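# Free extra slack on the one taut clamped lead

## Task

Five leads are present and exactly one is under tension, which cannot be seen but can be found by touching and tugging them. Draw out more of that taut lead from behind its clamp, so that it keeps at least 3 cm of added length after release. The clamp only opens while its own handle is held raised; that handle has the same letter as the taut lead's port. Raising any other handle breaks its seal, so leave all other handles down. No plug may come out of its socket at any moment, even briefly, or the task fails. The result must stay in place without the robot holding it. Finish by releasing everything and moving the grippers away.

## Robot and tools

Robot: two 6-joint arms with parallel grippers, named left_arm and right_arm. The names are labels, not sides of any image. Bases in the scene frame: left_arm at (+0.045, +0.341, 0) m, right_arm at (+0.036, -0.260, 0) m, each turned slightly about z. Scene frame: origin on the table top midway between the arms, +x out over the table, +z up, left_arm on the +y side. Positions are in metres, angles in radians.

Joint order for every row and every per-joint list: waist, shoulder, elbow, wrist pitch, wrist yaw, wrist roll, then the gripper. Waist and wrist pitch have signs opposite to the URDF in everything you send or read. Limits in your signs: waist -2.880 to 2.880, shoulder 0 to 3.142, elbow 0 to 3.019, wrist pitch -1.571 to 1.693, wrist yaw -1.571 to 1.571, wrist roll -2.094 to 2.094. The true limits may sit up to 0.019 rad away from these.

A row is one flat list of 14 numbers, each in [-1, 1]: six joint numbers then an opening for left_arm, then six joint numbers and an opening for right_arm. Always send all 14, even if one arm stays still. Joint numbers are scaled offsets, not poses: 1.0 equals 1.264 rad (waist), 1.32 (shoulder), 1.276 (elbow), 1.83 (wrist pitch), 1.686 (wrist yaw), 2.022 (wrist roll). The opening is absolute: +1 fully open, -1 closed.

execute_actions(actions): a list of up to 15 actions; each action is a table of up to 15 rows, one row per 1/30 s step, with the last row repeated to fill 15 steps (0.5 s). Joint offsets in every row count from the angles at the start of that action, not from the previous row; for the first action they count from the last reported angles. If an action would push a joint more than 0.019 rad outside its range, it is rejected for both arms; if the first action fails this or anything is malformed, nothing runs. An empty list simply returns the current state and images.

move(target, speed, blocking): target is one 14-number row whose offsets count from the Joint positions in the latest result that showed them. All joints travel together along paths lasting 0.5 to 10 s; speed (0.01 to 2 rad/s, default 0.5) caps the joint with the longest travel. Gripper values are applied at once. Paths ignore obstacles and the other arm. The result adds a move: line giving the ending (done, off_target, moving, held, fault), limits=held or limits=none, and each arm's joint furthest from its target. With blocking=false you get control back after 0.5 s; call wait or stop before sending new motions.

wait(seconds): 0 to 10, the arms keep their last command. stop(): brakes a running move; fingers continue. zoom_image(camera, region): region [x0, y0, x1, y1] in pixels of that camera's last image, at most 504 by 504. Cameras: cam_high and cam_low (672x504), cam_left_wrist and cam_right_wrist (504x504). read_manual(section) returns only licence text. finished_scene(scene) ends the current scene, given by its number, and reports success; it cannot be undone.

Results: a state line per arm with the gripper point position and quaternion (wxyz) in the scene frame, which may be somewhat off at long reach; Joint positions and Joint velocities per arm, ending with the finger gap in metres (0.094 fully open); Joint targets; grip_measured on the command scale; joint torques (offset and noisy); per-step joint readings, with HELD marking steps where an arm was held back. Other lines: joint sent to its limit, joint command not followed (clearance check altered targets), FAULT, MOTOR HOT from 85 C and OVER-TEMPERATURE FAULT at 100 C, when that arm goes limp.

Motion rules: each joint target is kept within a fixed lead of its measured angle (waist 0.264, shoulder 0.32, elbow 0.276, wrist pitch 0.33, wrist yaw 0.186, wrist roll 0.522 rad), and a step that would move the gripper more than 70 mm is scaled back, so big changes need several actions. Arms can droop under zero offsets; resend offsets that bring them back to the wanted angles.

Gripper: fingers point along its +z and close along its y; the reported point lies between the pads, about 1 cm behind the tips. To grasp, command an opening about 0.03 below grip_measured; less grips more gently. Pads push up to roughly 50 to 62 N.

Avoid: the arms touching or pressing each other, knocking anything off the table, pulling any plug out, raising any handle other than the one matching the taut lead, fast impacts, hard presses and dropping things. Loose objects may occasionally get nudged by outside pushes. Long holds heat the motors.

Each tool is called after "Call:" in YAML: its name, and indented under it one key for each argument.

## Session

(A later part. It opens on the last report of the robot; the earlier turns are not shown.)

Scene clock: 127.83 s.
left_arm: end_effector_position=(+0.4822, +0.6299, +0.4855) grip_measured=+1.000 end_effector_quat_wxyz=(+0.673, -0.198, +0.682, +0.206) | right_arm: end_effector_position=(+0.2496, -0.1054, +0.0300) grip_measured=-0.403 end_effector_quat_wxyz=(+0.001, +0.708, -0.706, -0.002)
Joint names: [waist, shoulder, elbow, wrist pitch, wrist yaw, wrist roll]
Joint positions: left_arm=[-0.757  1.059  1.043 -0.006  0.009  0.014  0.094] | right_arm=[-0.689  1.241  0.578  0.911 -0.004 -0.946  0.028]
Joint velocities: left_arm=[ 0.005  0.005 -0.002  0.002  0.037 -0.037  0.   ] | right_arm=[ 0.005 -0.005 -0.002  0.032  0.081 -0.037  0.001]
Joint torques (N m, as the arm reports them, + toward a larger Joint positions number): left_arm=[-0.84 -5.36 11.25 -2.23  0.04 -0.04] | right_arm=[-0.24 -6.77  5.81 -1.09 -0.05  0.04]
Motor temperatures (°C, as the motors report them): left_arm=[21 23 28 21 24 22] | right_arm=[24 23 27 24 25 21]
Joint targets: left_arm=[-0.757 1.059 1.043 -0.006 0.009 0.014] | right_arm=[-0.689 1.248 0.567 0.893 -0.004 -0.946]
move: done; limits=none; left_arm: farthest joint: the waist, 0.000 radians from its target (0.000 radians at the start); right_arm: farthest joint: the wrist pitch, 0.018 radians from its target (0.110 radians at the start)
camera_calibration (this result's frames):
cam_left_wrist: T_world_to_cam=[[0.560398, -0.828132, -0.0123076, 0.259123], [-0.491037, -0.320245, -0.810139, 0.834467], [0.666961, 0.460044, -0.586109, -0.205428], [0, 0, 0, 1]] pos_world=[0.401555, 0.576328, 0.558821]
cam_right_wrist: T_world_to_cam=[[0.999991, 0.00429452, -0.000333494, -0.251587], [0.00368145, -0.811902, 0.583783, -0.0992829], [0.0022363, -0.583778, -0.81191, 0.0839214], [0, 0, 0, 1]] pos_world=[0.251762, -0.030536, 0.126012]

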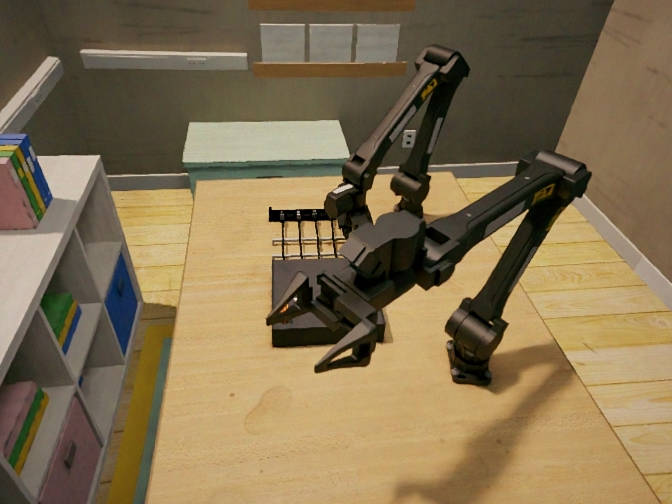

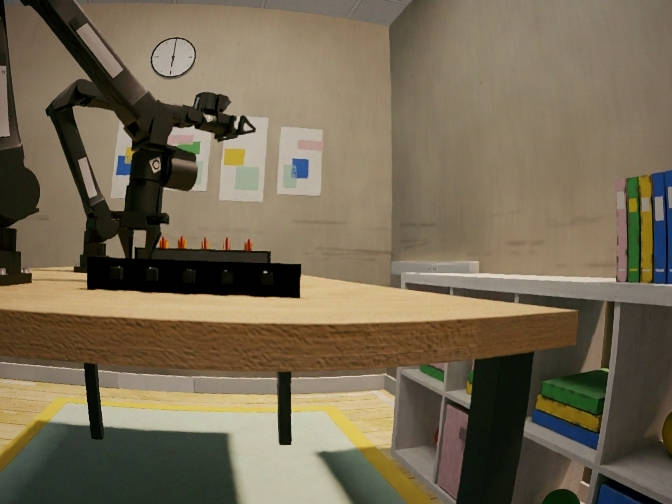

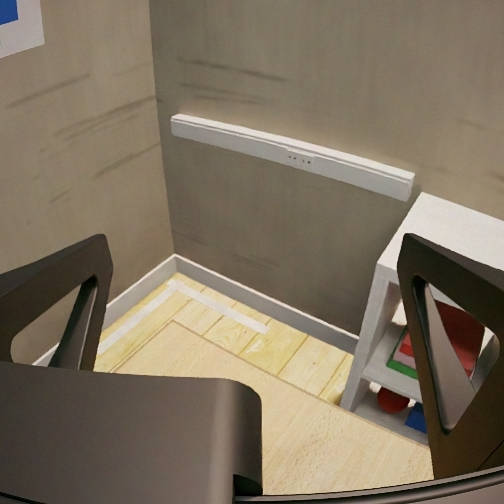

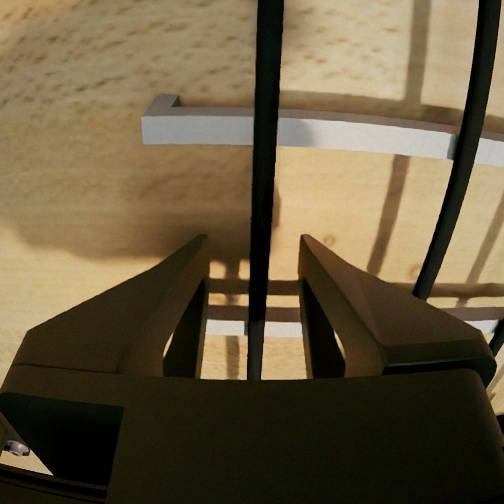

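Call:
move:
  target: [0,0,0,0,0,0,1,0,0,0,0,0,0,-0.94]

Call:
move:
  target: [0,0,0,0,0,0,1,0.06,0,0,0.025,0,0,-0.94]
  speed: 0.05

Scene clock: 130.47 s.
left_arm: end_effector_position=(+0.4822, +0.6299, +0.4855) grip_measured=+1.000 end_effector_quat_wxyz=(+0.673, -0.198, +0.682, +0.206) | right_arm: end_effector_position=(+0.2496, -0.1054, +0.0300) grip_measured=-0.915 end_effector_quat_wxyz=(+0.001, +0.708, -0.706, -0.002)
Joint names: [waist, shoulder, elbow, wrist pitch, wrist yaw, wrist roll]
Joint positions: left_arm=[-0.757  1.059  1.043 -0.006  0.009  0.014  0.094] | right_arm=[-0.689  1.241  0.578  0.911 -0.004 -0.946  0.004]
Joint velocities: left_arm=[ 0.015  0.005  0.002  0.012 -0.037 -0.022  0.   ] | right_arm=[ 0.005 -0.015 -0.002 -0.002 -0.022  0.022 -0.001]
Joint torques (N m, as the arm reports them, + toward a larger Joint positions number): left_arm=[-0.83 -5.36 11.25 -2.23  0.03 -0.04] | right_arm=[-0.11 -6.82  6.55 -0.18 -0.05  0.05]
Motor temperatures (°C, as the motors report them): left_arm=[21 23 28 21 24 22] | right_arm=[24 22 27 24 25 21]
Joint targets: left_arm=[-0.757 1.059 1.043 -0.006 0.009 0.014] | right_arm=[-0.689 1.241 0.578 0.911 -0.004 -0.946]
move: done; limits=none; left_arm: farthest joint: the waist, 0.000 radians from its target (0.000 radians at the start); right_arm: farthest joint: the waist, 0.000 radians from its target (0.000 radians at the start)
camera_calibration (this result's frames):
cam_left_wrist: T_world_to_cam=[[0.560398, -0.828132, -0.0123076, 0.259123], [-0.491037, -0.320245, -0.810139, 0.834467], [0.666961, 0.460044, -0.586109, -0.205428], [0, 0, 0, 1]] pos_world=[0.401555, 0.576328, 0.558821]
cam_right_wrist: T_world_to_cam=[[0.999991, 0.00429452, -0.000333494, -0.251587], [0.00368145, -0.811902, 0.583783, -0.0992829], [0.0022363, -0.583778, -0.81191, 0.0839214], [0, 0, 0, 1]] pos_world=[0.251762, -0.030536, 0.126012]

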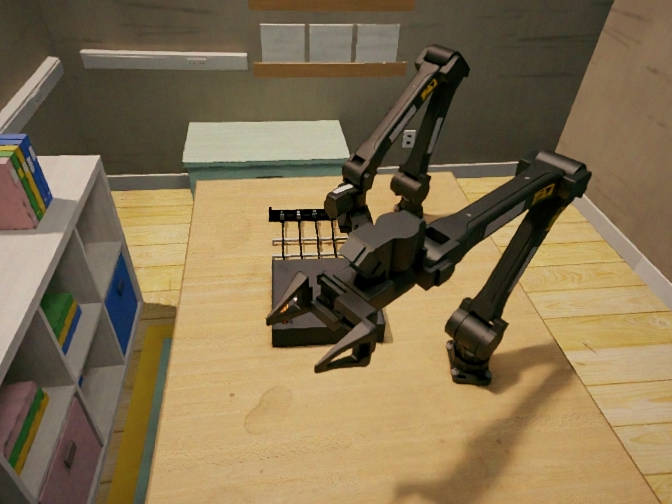

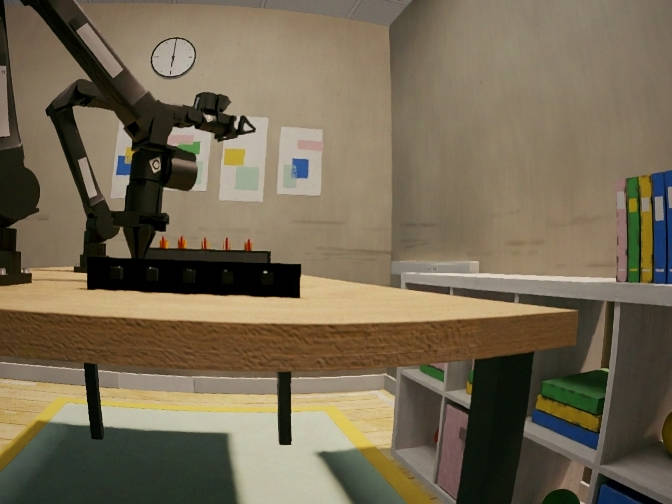

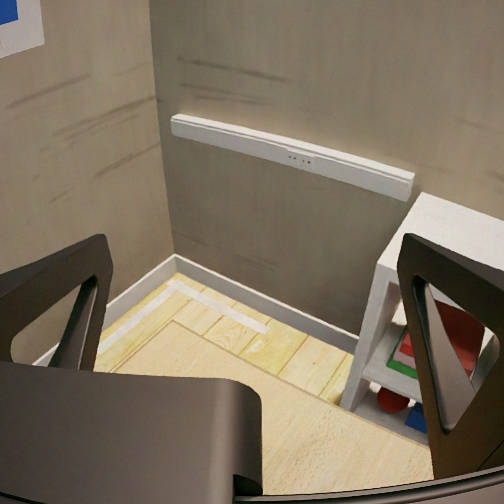

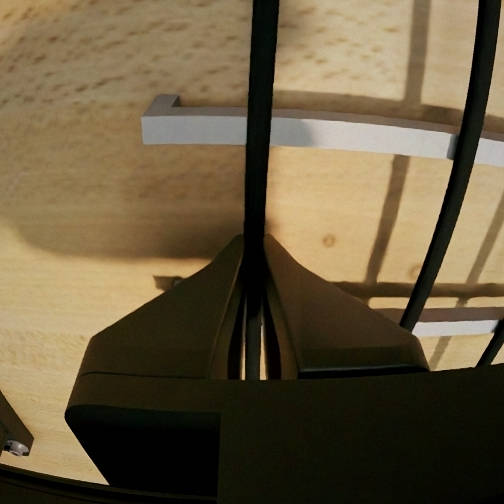

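Scene clock: 132.23 s.
left_arm: end_effector_position=(+0.4822, +0.6299, +0.4855) grip_measured=+1.000 end_effector_quat_wxyz=(+0.673, -0.198, +0.682, +0.206) | right_arm: end_effector_position=(+0.2534, -0.1163, +0.0301) grip_measured=-0.915 end_effector_quat_wxyz=(+0.005, +0.688, -0.726, -0.013)
Joint names: [waist, shoulder, elbow, wrist pitch, wrist yaw, wrist roll]
Joint positions: left_arm=[-0.757  1.059  1.043 -0.006  0.009  0.014  0.094] | right_arm=[-0.633  1.241  0.578  0.924 -0.024 -0.946  0.004]
Joint velocities: left_arm=[ 0.015  0.005 -0.032  0.007 -0.007  0.022  0.   ] | right_arm=[ 0.015  0.005  0.002  0.007  0.037 -0.007  0.   ]
Joint torques (N m, as the arm reports them, + toward a larger Joint positions number): left_arm=[-0.85 -5.36 11.25 -2.23  0.04 -0.05] | right_arm=[ 1.36 -6.84  6.6   1.29  0.71  0.05]
Motor temperatures (°C, as the motors report them): left_arm=[21 23 29 21 24 22] | right_arm=[24 22 27 24 25 21]
Joint targets: left_arm=[-0.757 1.059 1.043 -0.006 0.009 0.014] | right_arm=[-0.613 1.241 0.578 0.956 -0.004 -0.946]
move: off_target (right_arm); limits=none; left_arm: farthest joint: the waist, 0.000 radians from its target (0.000 radians at the start); right_arm: farthest joint: the wrist pitch, 0.033 radians from its target (0.046 radians at the start)
camera_calibration (this result's frames):
cam_left_wrist: T_world_to_cam=[[0.560398, -0.828132, -0.0123076, 0.259123], [-0.491037, -0.320245, -0.810139, 0.834467], [0.666961, 0.460044, -0.586109, -0.205428], [0, 0, 0, 1]] pos_world=[0.401555, 0.576328, 0.558821]
cam_right_wrist: T_world_to_cam=[[0.99845, -0.0510673, -0.0221262, -0.260724], [-0.02899, -0.816585, 0.576497, -0.100198], [-0.047508, -0.574962, -0.8168, 0.0914188], [0, 0, 0, 1]] pos_world=[0.261758, -0.0425726, 0.126666]

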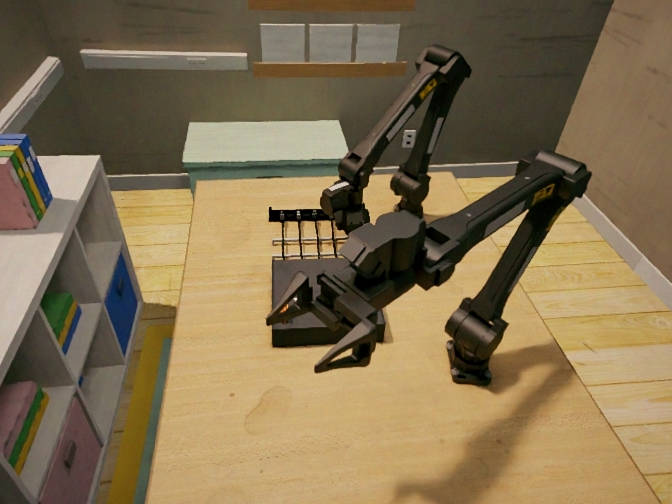

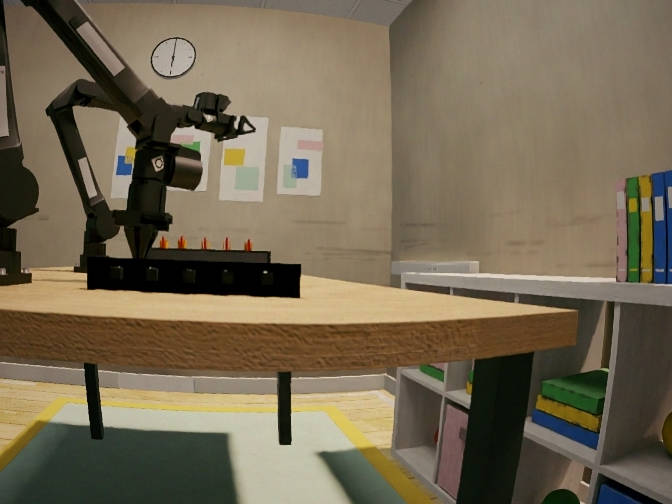

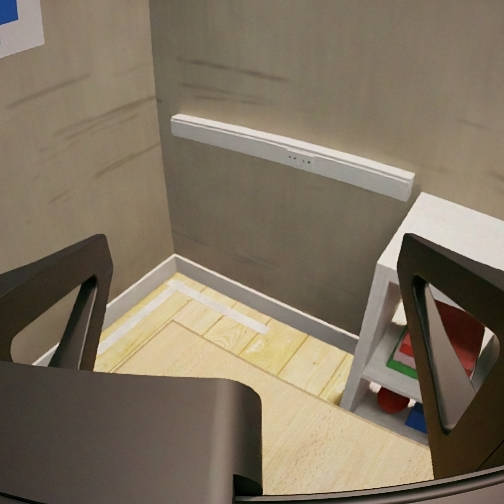

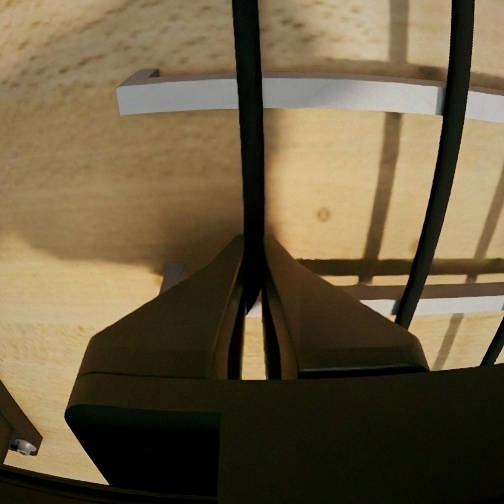

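Call:
move:
  target: [0,0,0,0,0,0,1,-0.035,0,0,-0.01,0.012,0,-0.94]
  speed: 0.1

Call:
move:
  target: [0,0,0,0,0,0,1,0,0,0,0,0,0,-0.4]

Call:
move:
  target: [0.971,0.128,0.04,0.775,0,0.454,-0.2,0,-0.044,0.067,0.055,0,0,-0.4]
  speed: 0.8

Scene clock: 144.97 s.
left_arm: end_effector_position=(+0.4822, +0.6299, +0.4855) grip_measured=+1.000 end_effector_quat_wxyz=(+0.673, -0.198, +0.682, +0.206) | right_arm: end_effector_position=(+0.2500, -0.1078, +0.0300) grip_measured=-0.915 end_effector_quat_wxyz=(+0.003, +0.703, -0.711, -0.007)
Joint names: [waist, shoulder, elbow, wrist pitch, wrist yaw, wrist roll]
Joint positions: left_arm=[-0.757  1.059  1.043 -0.006  0.009  0.014  0.094] | right_arm=[-0.674  1.241  0.578  0.916 -0.014 -0.946  0.004]
Joint velocities: left_arm=[-0.005 -0.005 -0.022 -0.022  0.022 -0.037  0.   ] | right_arm=[-0.005  0.005 -0.002  0.002  0.022 -0.007 -0.001]
Joint torques (N m, as the arm reports them, + toward a larger Joint positions number): left_arm=[-0.85 -5.35 11.25 -2.23  0.03 -0.04] | right_arm=[-0.37 -6.55  6.61 -0.69  0.36  0.02]
Motor temperatures (°C, as the motors report them): left_arm=[21 23 29 21 24 22] | right_arm=[24 22 26 24 25 21]
Joint targets: left_arm=[-0.757 1.059 1.043 -0.006 0.009 0.014] | right_arm=[-0.677 1.241 0.578 0.905 -0.003 -0.946]
move: done; limits=none; left_arm: farthest joint: the waist, 0.000 radians from its target (0.000 radians at the start); right_arm: farthest joint: the wrist pitch, 0.010 radians from its target (0.018 radians at the start)
camera_calibration (this result's frames):
cam_left_wrist: T_world_to_cam=[[0.560398, -0.828132, -0.0123076, 0.259123], [-0.491037, -0.320245, -0.810139, 0.834467], [0.666961, 0.460044, -0.586109, -0.205428], [0, 0, 0, 1]] pos_world=[0.401555, 0.576328, 0.558821]
cam_right_wrist: T_world_to_cam=[[0.999899, -0.0102243, -0.00983617, -0.253156], [-0.00263487, -0.815059, 0.579372, -0.0998453], [-0.0139407, -0.579288, -0.815004, 0.0871781], [0, 0, 0, 1]] pos_world=[0.254083, -0.033467, 0.126408]

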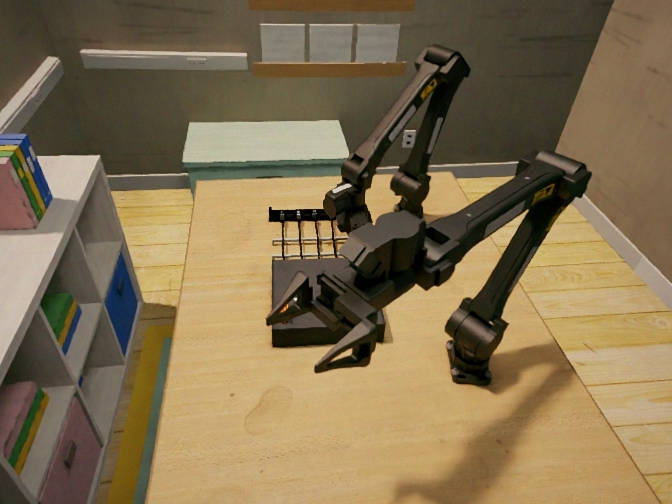

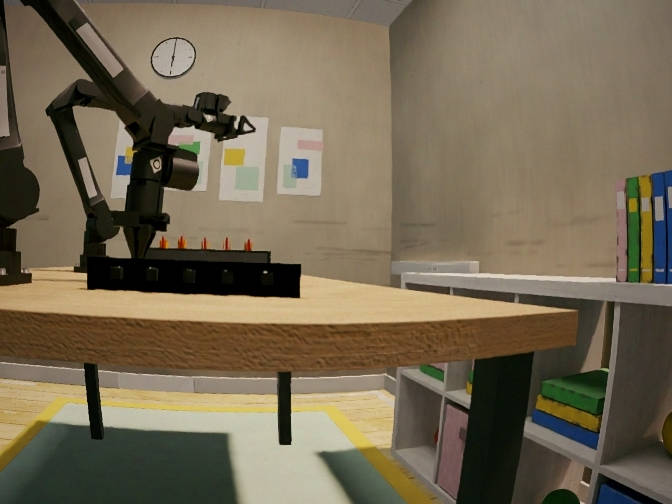

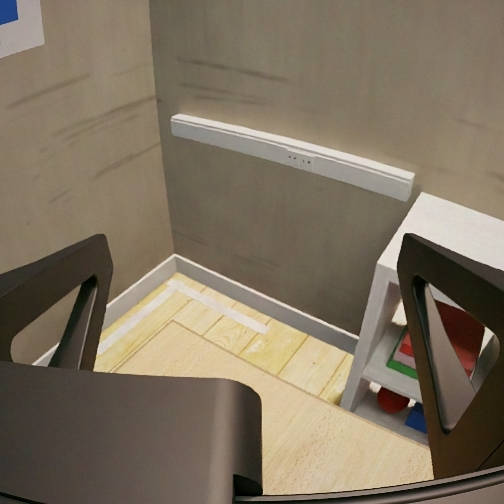

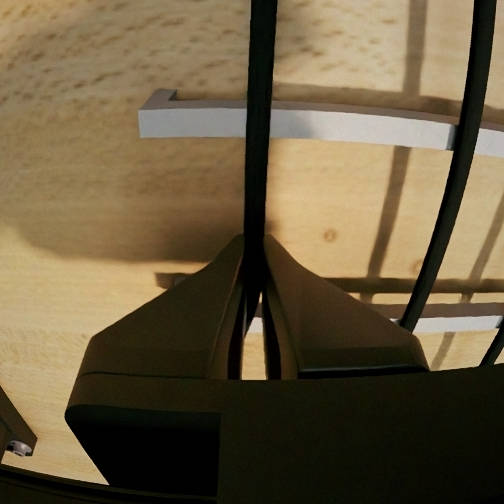

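Scene clock: 145.47 s.
left_arm: end_effector_position=(+0.4822, +0.6299, +0.4855) grip_measured=+1.000 end_effector_quat_wxyz=(+0.673, -0.198, +0.682, +0.206) | right_arm: end_effector_position=(+0.2499, -0.1077, +0.0300) grip_measured=-0.403 end_effector_quat_wxyz=(+0.002, +0.703, -0.711, -0.008)
Joint names: [waist, shoulder, elbow, wrist pitch, wrist yaw, wrist roll]
Joint positions: left_arm=[-0.757  1.059  1.043 -0.006  0.009  0.014  0.094] | right_arm=[-0.674  1.241  0.578  0.916 -0.014 -0.946  0.028]
Joint velocities: left_arm=[ 0.005  0.005 -0.022 -0.002  0.022  0.007  0.   ] | right_arm=[-0.005 -0.015  0.012  0.007 -0.022 -0.007  0.   ]
Joint torques (N m, as the arm reports them, + toward a larger Joint positions number): left_arm=[-0.87 -5.36 11.25 -2.23  0.03 -0.04] | right_arm=[-0.16 -6.92  6.57 -0.3  -0.04  0.04]
Motor temperatures (°C, as the motors report them): left_arm=[21 23 29 21 24 22] | right_arm=[24 22 26 24 25 21]
Joint targets: left_arm=[-0.757 1.059 1.043 -0.006 0.009 0.014] | right_arm=[-0.674 1.241 0.578 0.916 -0.014 -0.946]
move: done; limits=none; left_arm: farthest joint: the waist, 0.000 radians from its target (0.000 radians at the start); right_arm: farthest joint: the waist, 0.000 radians from its target (0.000 radians at the start)
camera_calibration (this result's frames):
cam_left_wrist: T_world_to_cam=[[0.560398, -0.828132, -0.0123076, 0.259123], [-0.491037, -0.320245, -0.810139, 0.834467], [0.666961, 0.460044, -0.586109, -0.205428], [0, 0, 0, 1]] pos_world=[0.401555, 0.576328, 0.558821]
cam_right_wrist: T_world_to_cam=[[0.999895, -0.0102237, -0.0102811, -0.253065], [-0.0023855, -0.81542, 0.578864, -0.0998451], [-0.0143015, -0.578779, -0.815359, 0.0873963], [0, 0, 0, 1]] pos_world=[0.25405, -0.0334199, 0.126454]

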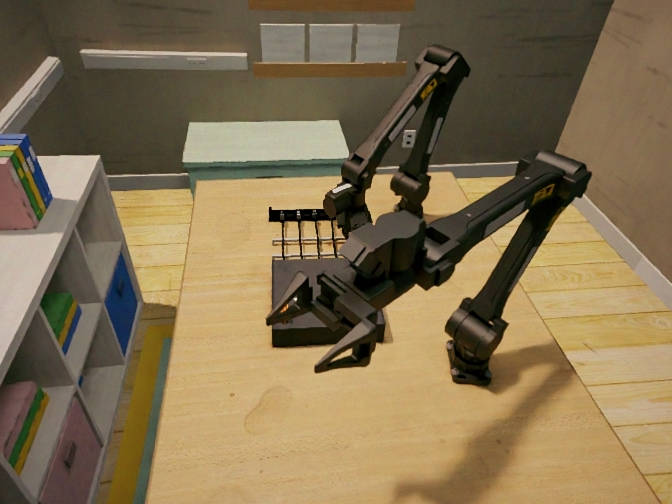

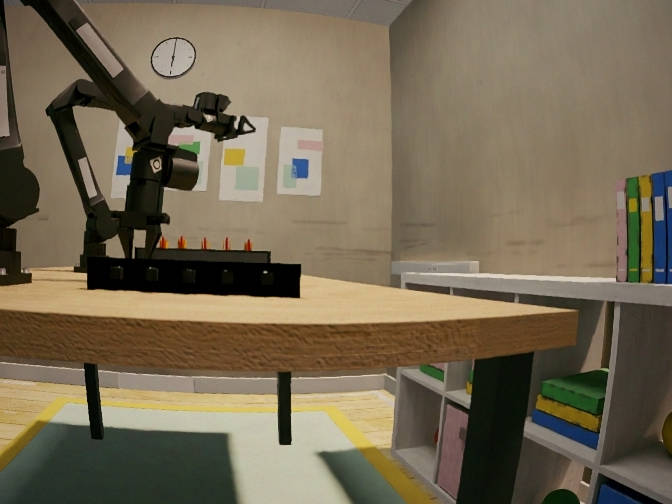

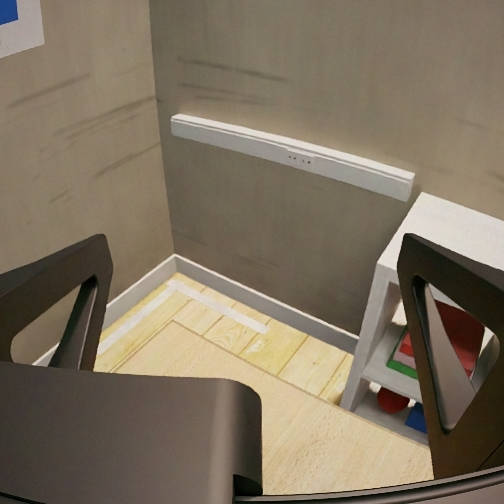

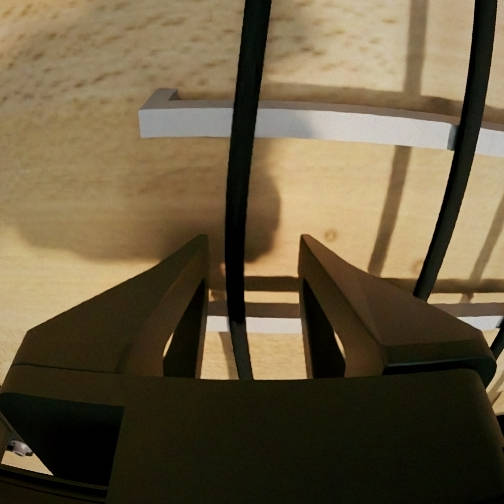

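Scene clock: 148.03 s.
left_arm: end_effector_position=(+0.3070, +0.1421, +0.1979) grip_measured=-0.197 end_effector_quat_wxyz=(-0.002, +0.706, +0.708, -0.005) | right_arm: end_effector_position=(+0.2492, -0.1082, +0.0524) grip_measured=-0.403 end_effector_quat_wxyz=(+0.003, +0.703, -0.711, -0.008)
Joint names: [waist, shoulder, elbow, wrist pitch, wrist yaw, wrist roll]
Joint positions: left_arm=[0.475 1.216 1.043 1.404 0.009 0.924 0.038] | right_arm=[-0.674  1.191  0.611  1.    -0.014 -0.946  0.028]
Joint velocities: left_arm=[ 0.005 -0.024 -0.012  0.012 -0.007  0.007  0.   ] | right_arm=[ 0.015 -0.005 -0.002  0.017 -0.081  0.007  0.   ]
Joint torques (N m, as the arm reports them, + toward a larger Joint positions number): left_arm=[-1.34 -5.01 14.21  0.01  0.12  0.05] | right_arm=[-0.26 -7.55 10.72  0.51 -0.06  0.03]
Motor temperatures (°C, as the motors report them): left_arm=[21 23 29 21 24 22] | right_arm=[24 22 27 24 24 21]
Joint targets: left_arm=[0.470 1.228 1.094 1.412 0.009 0.932] | right_arm=[-0.674 1.183 0.664 1.016 -0.014 -0.946]
move: off_target (left_arm, right_arm); limits=none; left_arm: farthest joint: the elbow, 0.051 radians from its target (0.051 radians at the start); right_arm: farthest joint: the elbow, 0.052 radians from its target (0.085 radians at the start)
camera_calibration (this result's frames):
cam_left_wrist: T_world_to_cam=[[-0.999968, -0.00450768, -0.00663271, 0.310596], [-0.00750393, 0.8177, 0.575595, -0.225114], [0.00282897, 0.575627, -0.817708, 0.200606], [0, 0, 0, 1]] pos_world=[0.30833, 0.0700014, 0.295671]
cam_right_wrist: T_world_to_cam=[[0.999885, -0.0102307, -0.0112107, -0.252077], [-0.00184318, -0.815039, 0.579403, -0.113352], [-0.0150649, -0.579315, -0.814964, 0.105483], [0, 0, 0, 1]] pos_world=[0.253428, -0.0338571, 0.148815]

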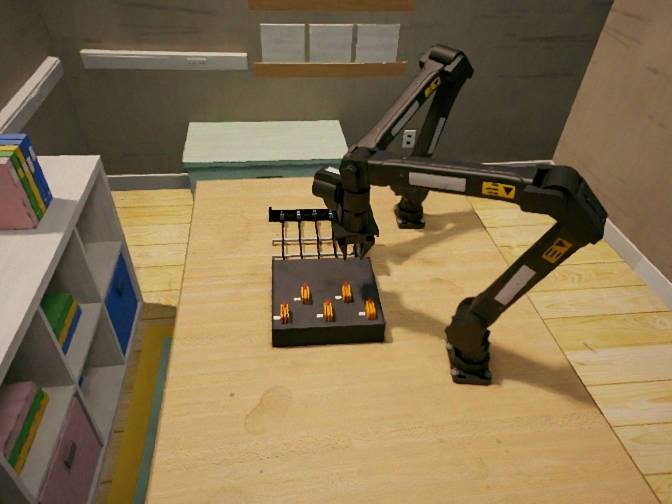

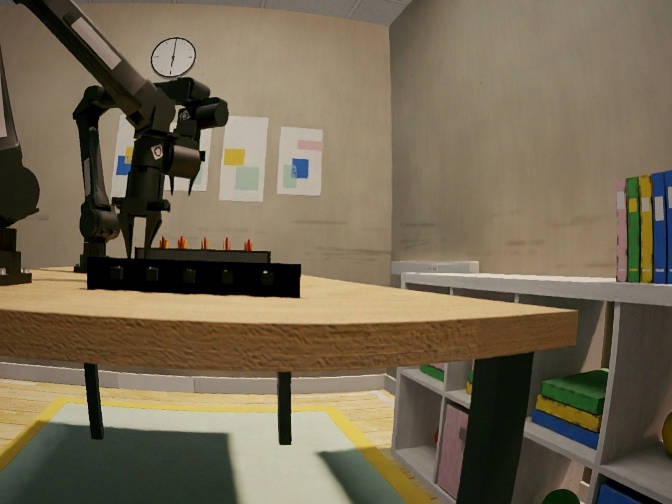

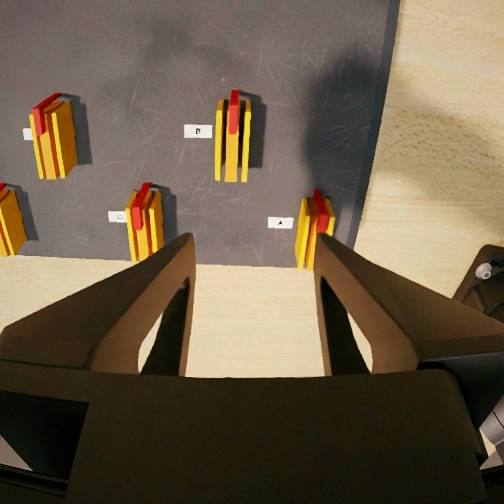

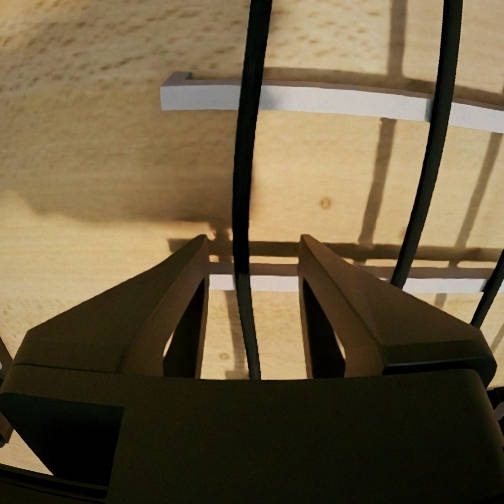

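Call:
move:
  target: [-0.041,0.061,-0.128,-0.132,0,0.051,-0.2,0.056,0.03,0.142,0,0.011,-0.025,-0.4]
  speed: 0.4

Call:
move:
  target: [0,0,0,0,0,0,-0.2,0,0.093,0,-0.023,0,0,-0.4]
  speed: 0.3

Scene clock: 158.97 s.
left_arm: end_effector_position=(+0.3176, +0.1527, +0.1167) grip_measured=-0.197 end_effector_quat_wxyz=(-0.002, +0.724, +0.690, -0.005) | right_arm: end_effector_position=(+0.3085, -0.0946, +0.0906) grip_measured=-0.403 end_effector_quat_wxyz=(-0.047, +0.693, -0.719, +0.011)
Joint names: [waist, shoulder, elbow, wrist pitch, wrist yaw, wrist roll]
Joint positions: left_arm=[0.43  1.289 0.884 1.172 0.009 1.019 0.038] | right_arm=[-0.61   1.219  0.746  1.     0.001 -0.985  0.028]
Joint velocities: left_arm=[ 0.005 -0.005  0.012  0.017 -0.007 -0.051 -0.001] | right_arm=[ 0.015 -0.015 -0.012 -0.022  0.051 -0.022 -0.001]
Joint torques (N m, as the arm reports them, + toward a larger Joint positions number): left_arm=[-1.47 -5.53  8.53 -0.84  0.11  0.03] | right_arm=[ 0.   -6.84 10.78 -0.53  0.03 -0.07]
Motor temperatures (°C, as the motors report them): left_arm=[21 23 30 21 24 22] | right_arm=[24 22 28 24 24 21]
Joint targets: left_arm=[0.423 1.296 0.880 1.162 0.009 1.027] | right_arm=[-0.603 1.230 0.792 1.000 0.004 -0.997]
move: off_target (right_arm); limits=none; left_arm: farthest joint: the wrist pitch, 0.009 radians from its target (0.242 radians at the start); right_arm: farthest joint: the elbow, 0.047 radians from its target (0.181 radians at the start)
camera_calibration (this result's frames):
cam_left_wrist: T_world_to_cam=[[-0.998947, 0.0454405, -0.00637081, 0.312809], [0.0335108, 0.81733, 0.575194, -0.199901], [0.0313442, 0.574375, -0.817992, 0.119238], [0, 0, 0, 1]] pos_world=[0.315441, 0.0806832, 0.214511]
cam_right_wrist: T_world_to_cam=[[0.995583, -0.0376696, 0.0859978, -0.320912], [-0.0783036, -0.838524, 0.539209, -0.0992697], [0.0517994, -0.543562, -0.837769, 0.130168], [0, 0, 0, 1]] pos_world=[0.304979, -0.0245742, 0.190176]

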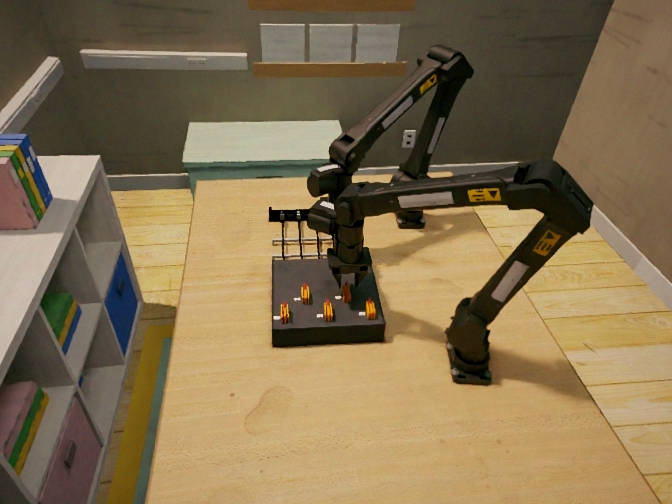

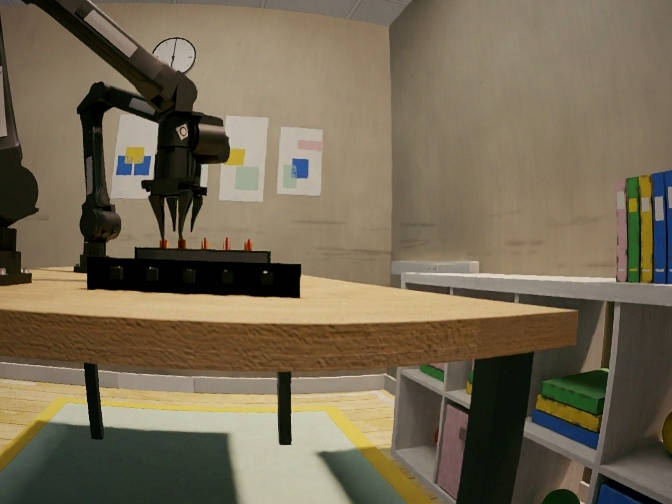

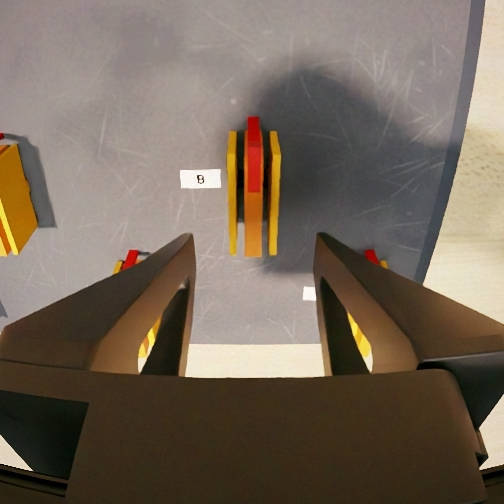

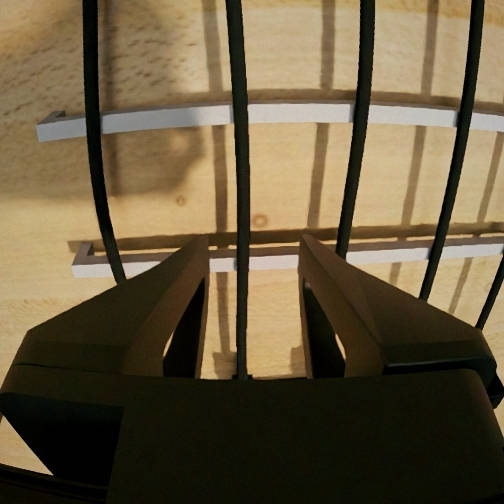

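Scene clock: 159.77 s.
left_arm: end_effector_position=(+0.3176, +0.1527, +0.1167) grip_measured=-0.197 end_effector_quat_wxyz=(-0.002, +0.724, +0.690, -0.005) | right_arm: end_effector_position=(+0.3077, -0.0951, +0.0553) grip_measured=-0.403 end_effector_quat_wxyz=(-0.001, +0.694, -0.720, +0.001)
Joint names: [waist, shoulder, elbow, wrist pitch, wrist yaw, wrist roll]
Joint positions: left_arm=[0.43  1.289 0.884 1.172 0.009 1.019 0.038] | right_arm=[-0.61   1.339  0.746  0.976  0.001 -0.985  0.028]
Joint velocities: left_arm=[ 0.024  0.005 -0.017  0.012 -0.037 -0.051 -0.001] | right_arm=[ 0.034 -0.005  0.002  0.022  0.037  0.007 -0.   ]
Joint torques (N m, as the arm reports them, + toward a larger Joint positions number): left_arm=[-0.87 -6.13  8.83 -0.38  0.11 -0.04] | right_arm=[-0.29 -8.99  6.85 -1.1  -0.06  0.05]
Motor temperatures (°C, as the motors report them): left_arm=[21 23 30 21 24 22] | right_arm=[24 22 28 24 24 21]
Joint targets: left_arm=[0.430 1.289 0.884 1.172 0.009 1.019] | right_arm=[-0.610 1.342 0.746 0.958 0.001 -0.985]
move: done; limits=none; left_arm: farthest joint: the waist, 0.000 radians from its target (0.000 radians at the start); right_arm: farthest joint: the wrist pitch, 0.018 radians from its target (0.042 radians at the start)
camera_calibration (this result's frames):
cam_left_wrist: T_world_to_cam=[[-0.998947, 0.0454405, -0.00637081, 0.312809], [0.0335108, 0.81733, 0.575194, -0.199901], [0.0313442, 0.574375, -0.817992, 0.119238], [0, 0, 0, 1]] pos_world=[0.315441, 0.0806832, 0.214511]
cam_right_wrist: T_world_to_cam=[[0.999355, -0.0353637, 0.00627434, -0.313584], [-0.0323508, -0.81043, 0.584942, -0.0947482], [-0.0156008, -0.584767, -0.811051, 0.11572], [0, 0, 0, 1]] pos_world=[0.312122, -0.0202071, 0.151244]

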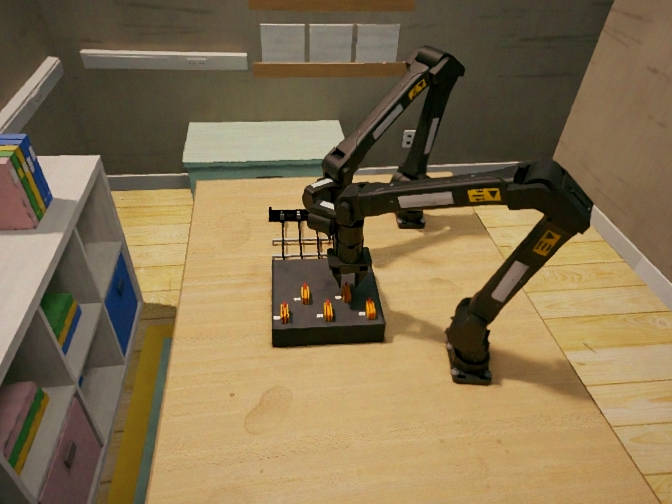

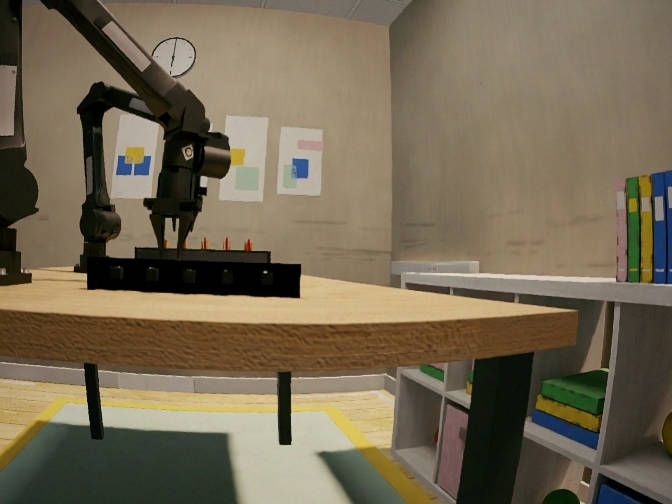

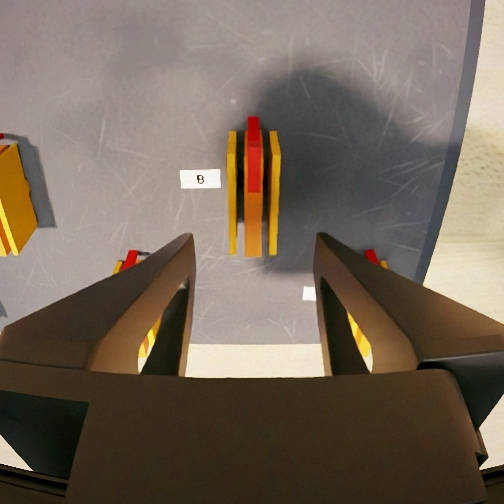

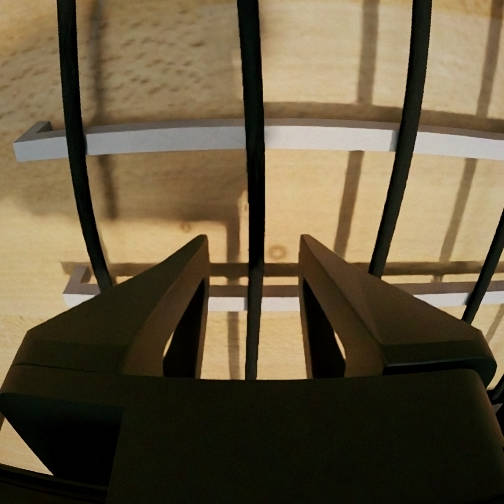

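Call:
move:
  target: [0,0.042,-0.049,-0.063,0,0,-0.2,0,0.044,-0.036,-0.056,0,0,-0.4]
  speed: 0.15

Scene clock: 167.63 s.
left_arm: end_effector_position=(+0.3187, +0.1519, +0.0839) grip_measured=-0.197 end_effector_quat_wxyz=(+0.001, +0.724, +0.690, -0.004) | right_arm: end_effector_position=(+0.3085, -0.0946, +0.0310) grip_measured=-0.403 end_effector_quat_wxyz=(-0.003, +0.694, -0.720, +0.001)
Joint names: [waist, shoulder, elbow, wrist pitch, wrist yaw, wrist roll]
Joint positions: left_arm=[0.43  1.332 0.827 1.066 0.009 1.019 0.038] | right_arm=[-0.61   1.386  0.712  0.891  0.001 -0.985  0.028]
Joint velocities: left_arm=[ 0.015  0.005 -0.022  0.007  0.007  0.037 -0.   ] | right_arm=[-0.005  0.005 -0.002  0.012 -0.081 -0.007  0.   ]
Joint torques (N m, as the arm reports them, + toward a larger Joint positions number): left_arm=[-0.88 -5.56  7.81 -0.85  0.11 -0.04] | right_arm=[-0.28 -8.3   5.7  -1.09 -0.05  0.08]
Motor temperatures (°C, as the motors report them): left_arm=[21 23 29 21 24 22] | right_arm=[24 22 27 24 24 21]
Joint targets: left_arm=[0.430 1.344 0.821 1.056 0.009 1.019] | right_arm=[-0.610 1.397 0.700 0.873 0.001 -0.985]
move: done; limits=none; left_arm: farthest joint: the shoulder, 0.012 radians from its target (0.056 radians at the start); right_arm: farthest joint: the wrist pitch, 0.018 radians from its target (0.102 radians at the start)
camera_calibration (this result's frames):
cam_left_wrist: T_world_to_cam=[[-0.998902, 0.0454096, -0.0115606, 0.314147], [0.0306192, 0.819307, 0.572537, -0.179628], [0.0354704, 0.571554, -0.819798, 0.0920804], [0, 0, 0, 1]] pos_world=[0.316036, 0.0802766, 0.181963]
cam_right_wrist: T_world_to_cam=[[0.999329, -0.0353793, 0.00945653, -0.314349], [-0.0342518, -0.811592, 0.583219, -0.0795443], [-0.0129591, -0.583152, -0.81226, 0.0956812], [0, 0, 0, 1]] pos_world=[0.312654, -0.0198823, 0.127082]

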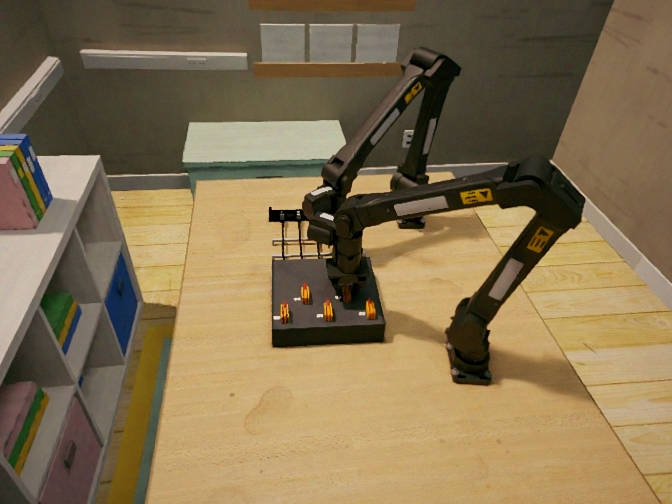

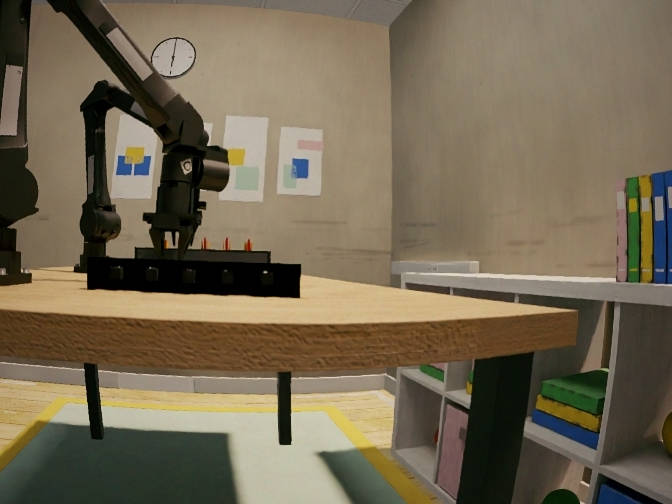

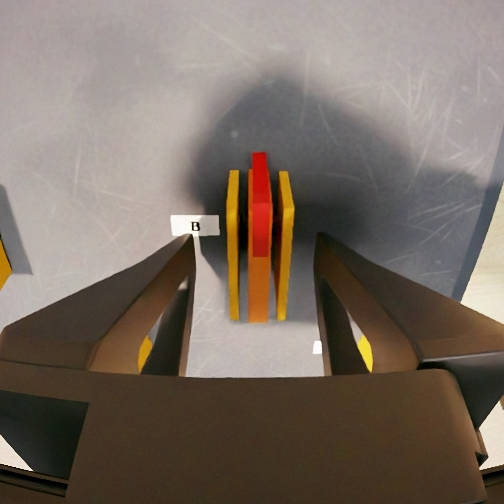

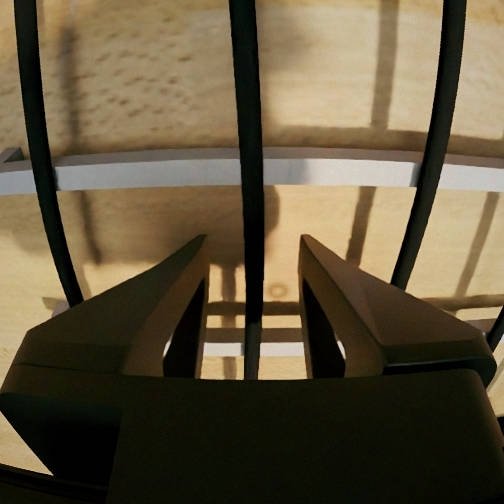

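Call:
move:
  target: [0,0,0,0,0,0,-0.8,0,0,0,0,0,0,-0.945]

Scene clock: 171.60 s.
left_arm: end_effector_position=(+0.3180, +0.1520, +0.0839) grip_measured=-0.779 end_effector_quat_wxyz=(-0.000, +0.724, +0.689, -0.006) | right_arm: end_effector_position=(+0.3085, -0.0946, +0.0310) grip_measured=-0.917 end_effector_quat_wxyz=(-0.003, +0.694, -0.720, +0.001)
Joint names: [waist, shoulder, elbow, wrist pitch, wrist yaw, wrist roll]
Joint positions: left_arm=[0.43  1.332 0.827 1.069 0.011 1.021 0.01 ] | right_arm=[-0.61   1.386  0.712  0.891  0.001 -0.985  0.004]
Joint velocities: left_arm=[ 0.005  0.005 -0.017  0.002 -0.066 -0.051  0.   ] | right_arm=[ 0.005 -0.005  0.002  0.007 -0.007  0.037 -0.001]
Joint torques (N m, as the arm reports them, + toward a larger Joint positions number): left_arm=[-0.88 -6.33  8.39 -0.51  0.02 -0.06] | right_arm=[-0.45 -9.43  6.52 -0.34 -0.07  0.05]
Motor temperatures (°C, as the motors report them): left_arm=[21 23 29 21 24 22] | right_arm=[24 22 27 24 24 21]
Joint targets: left_arm=[0.430 1.332 0.827 1.066 0.009 1.019] | right_arm=[-0.610 1.386 0.712 0.891 0.001 -0.985]
move: done; limits=none; left_arm: farthest joint: the wrist pitch, 0.003 radians from its target (0.000 radians at the start); right_arm: farthest joint: the waist, 0.000 radians from its target (0.000 radians at the start)
camera_calibration (this result's frames):
cam_left_wrist: T_world_to_cam=[[-0.998848, 0.0473076, -0.00810057, 0.312785], [0.0341723, 0.819472, 0.5721, -0.180764], [0.0337029, 0.571164, -0.820144, 0.092736], [0, 0, 0, 1]] pos_world=[0.315477, 0.0803661, 0.182005]
cam_right_wrist: T_world_to_cam=[[0.999329, -0.0353793, 0.00945653, -0.314349], [-0.0342518, -0.811592, 0.583219, -0.0795443], [-0.0129591, -0.583152, -0.81226, 0.0956812], [0, 0, 0, 1]] pos_world=[0.312654, -0.0198823, 0.127082]

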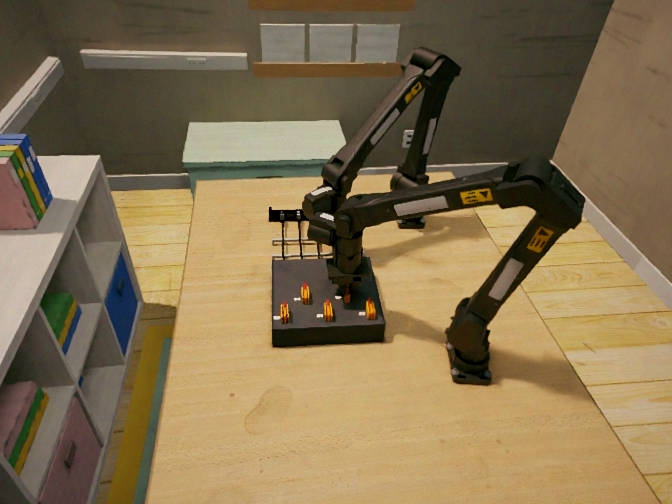

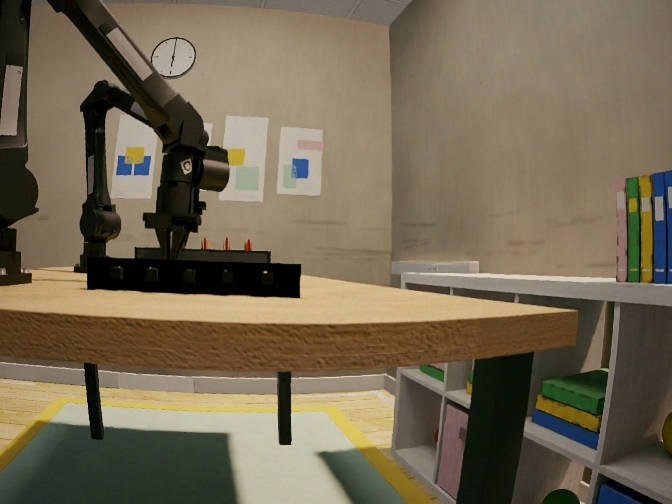

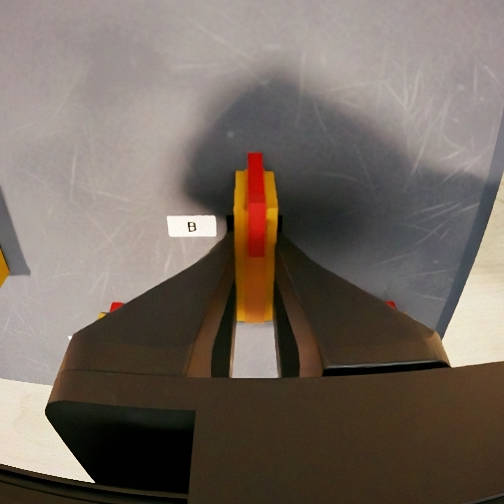

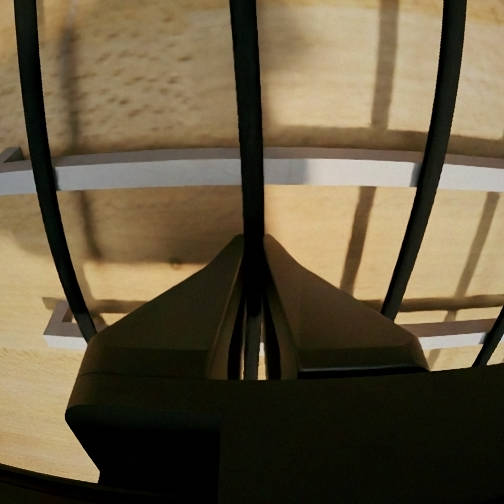

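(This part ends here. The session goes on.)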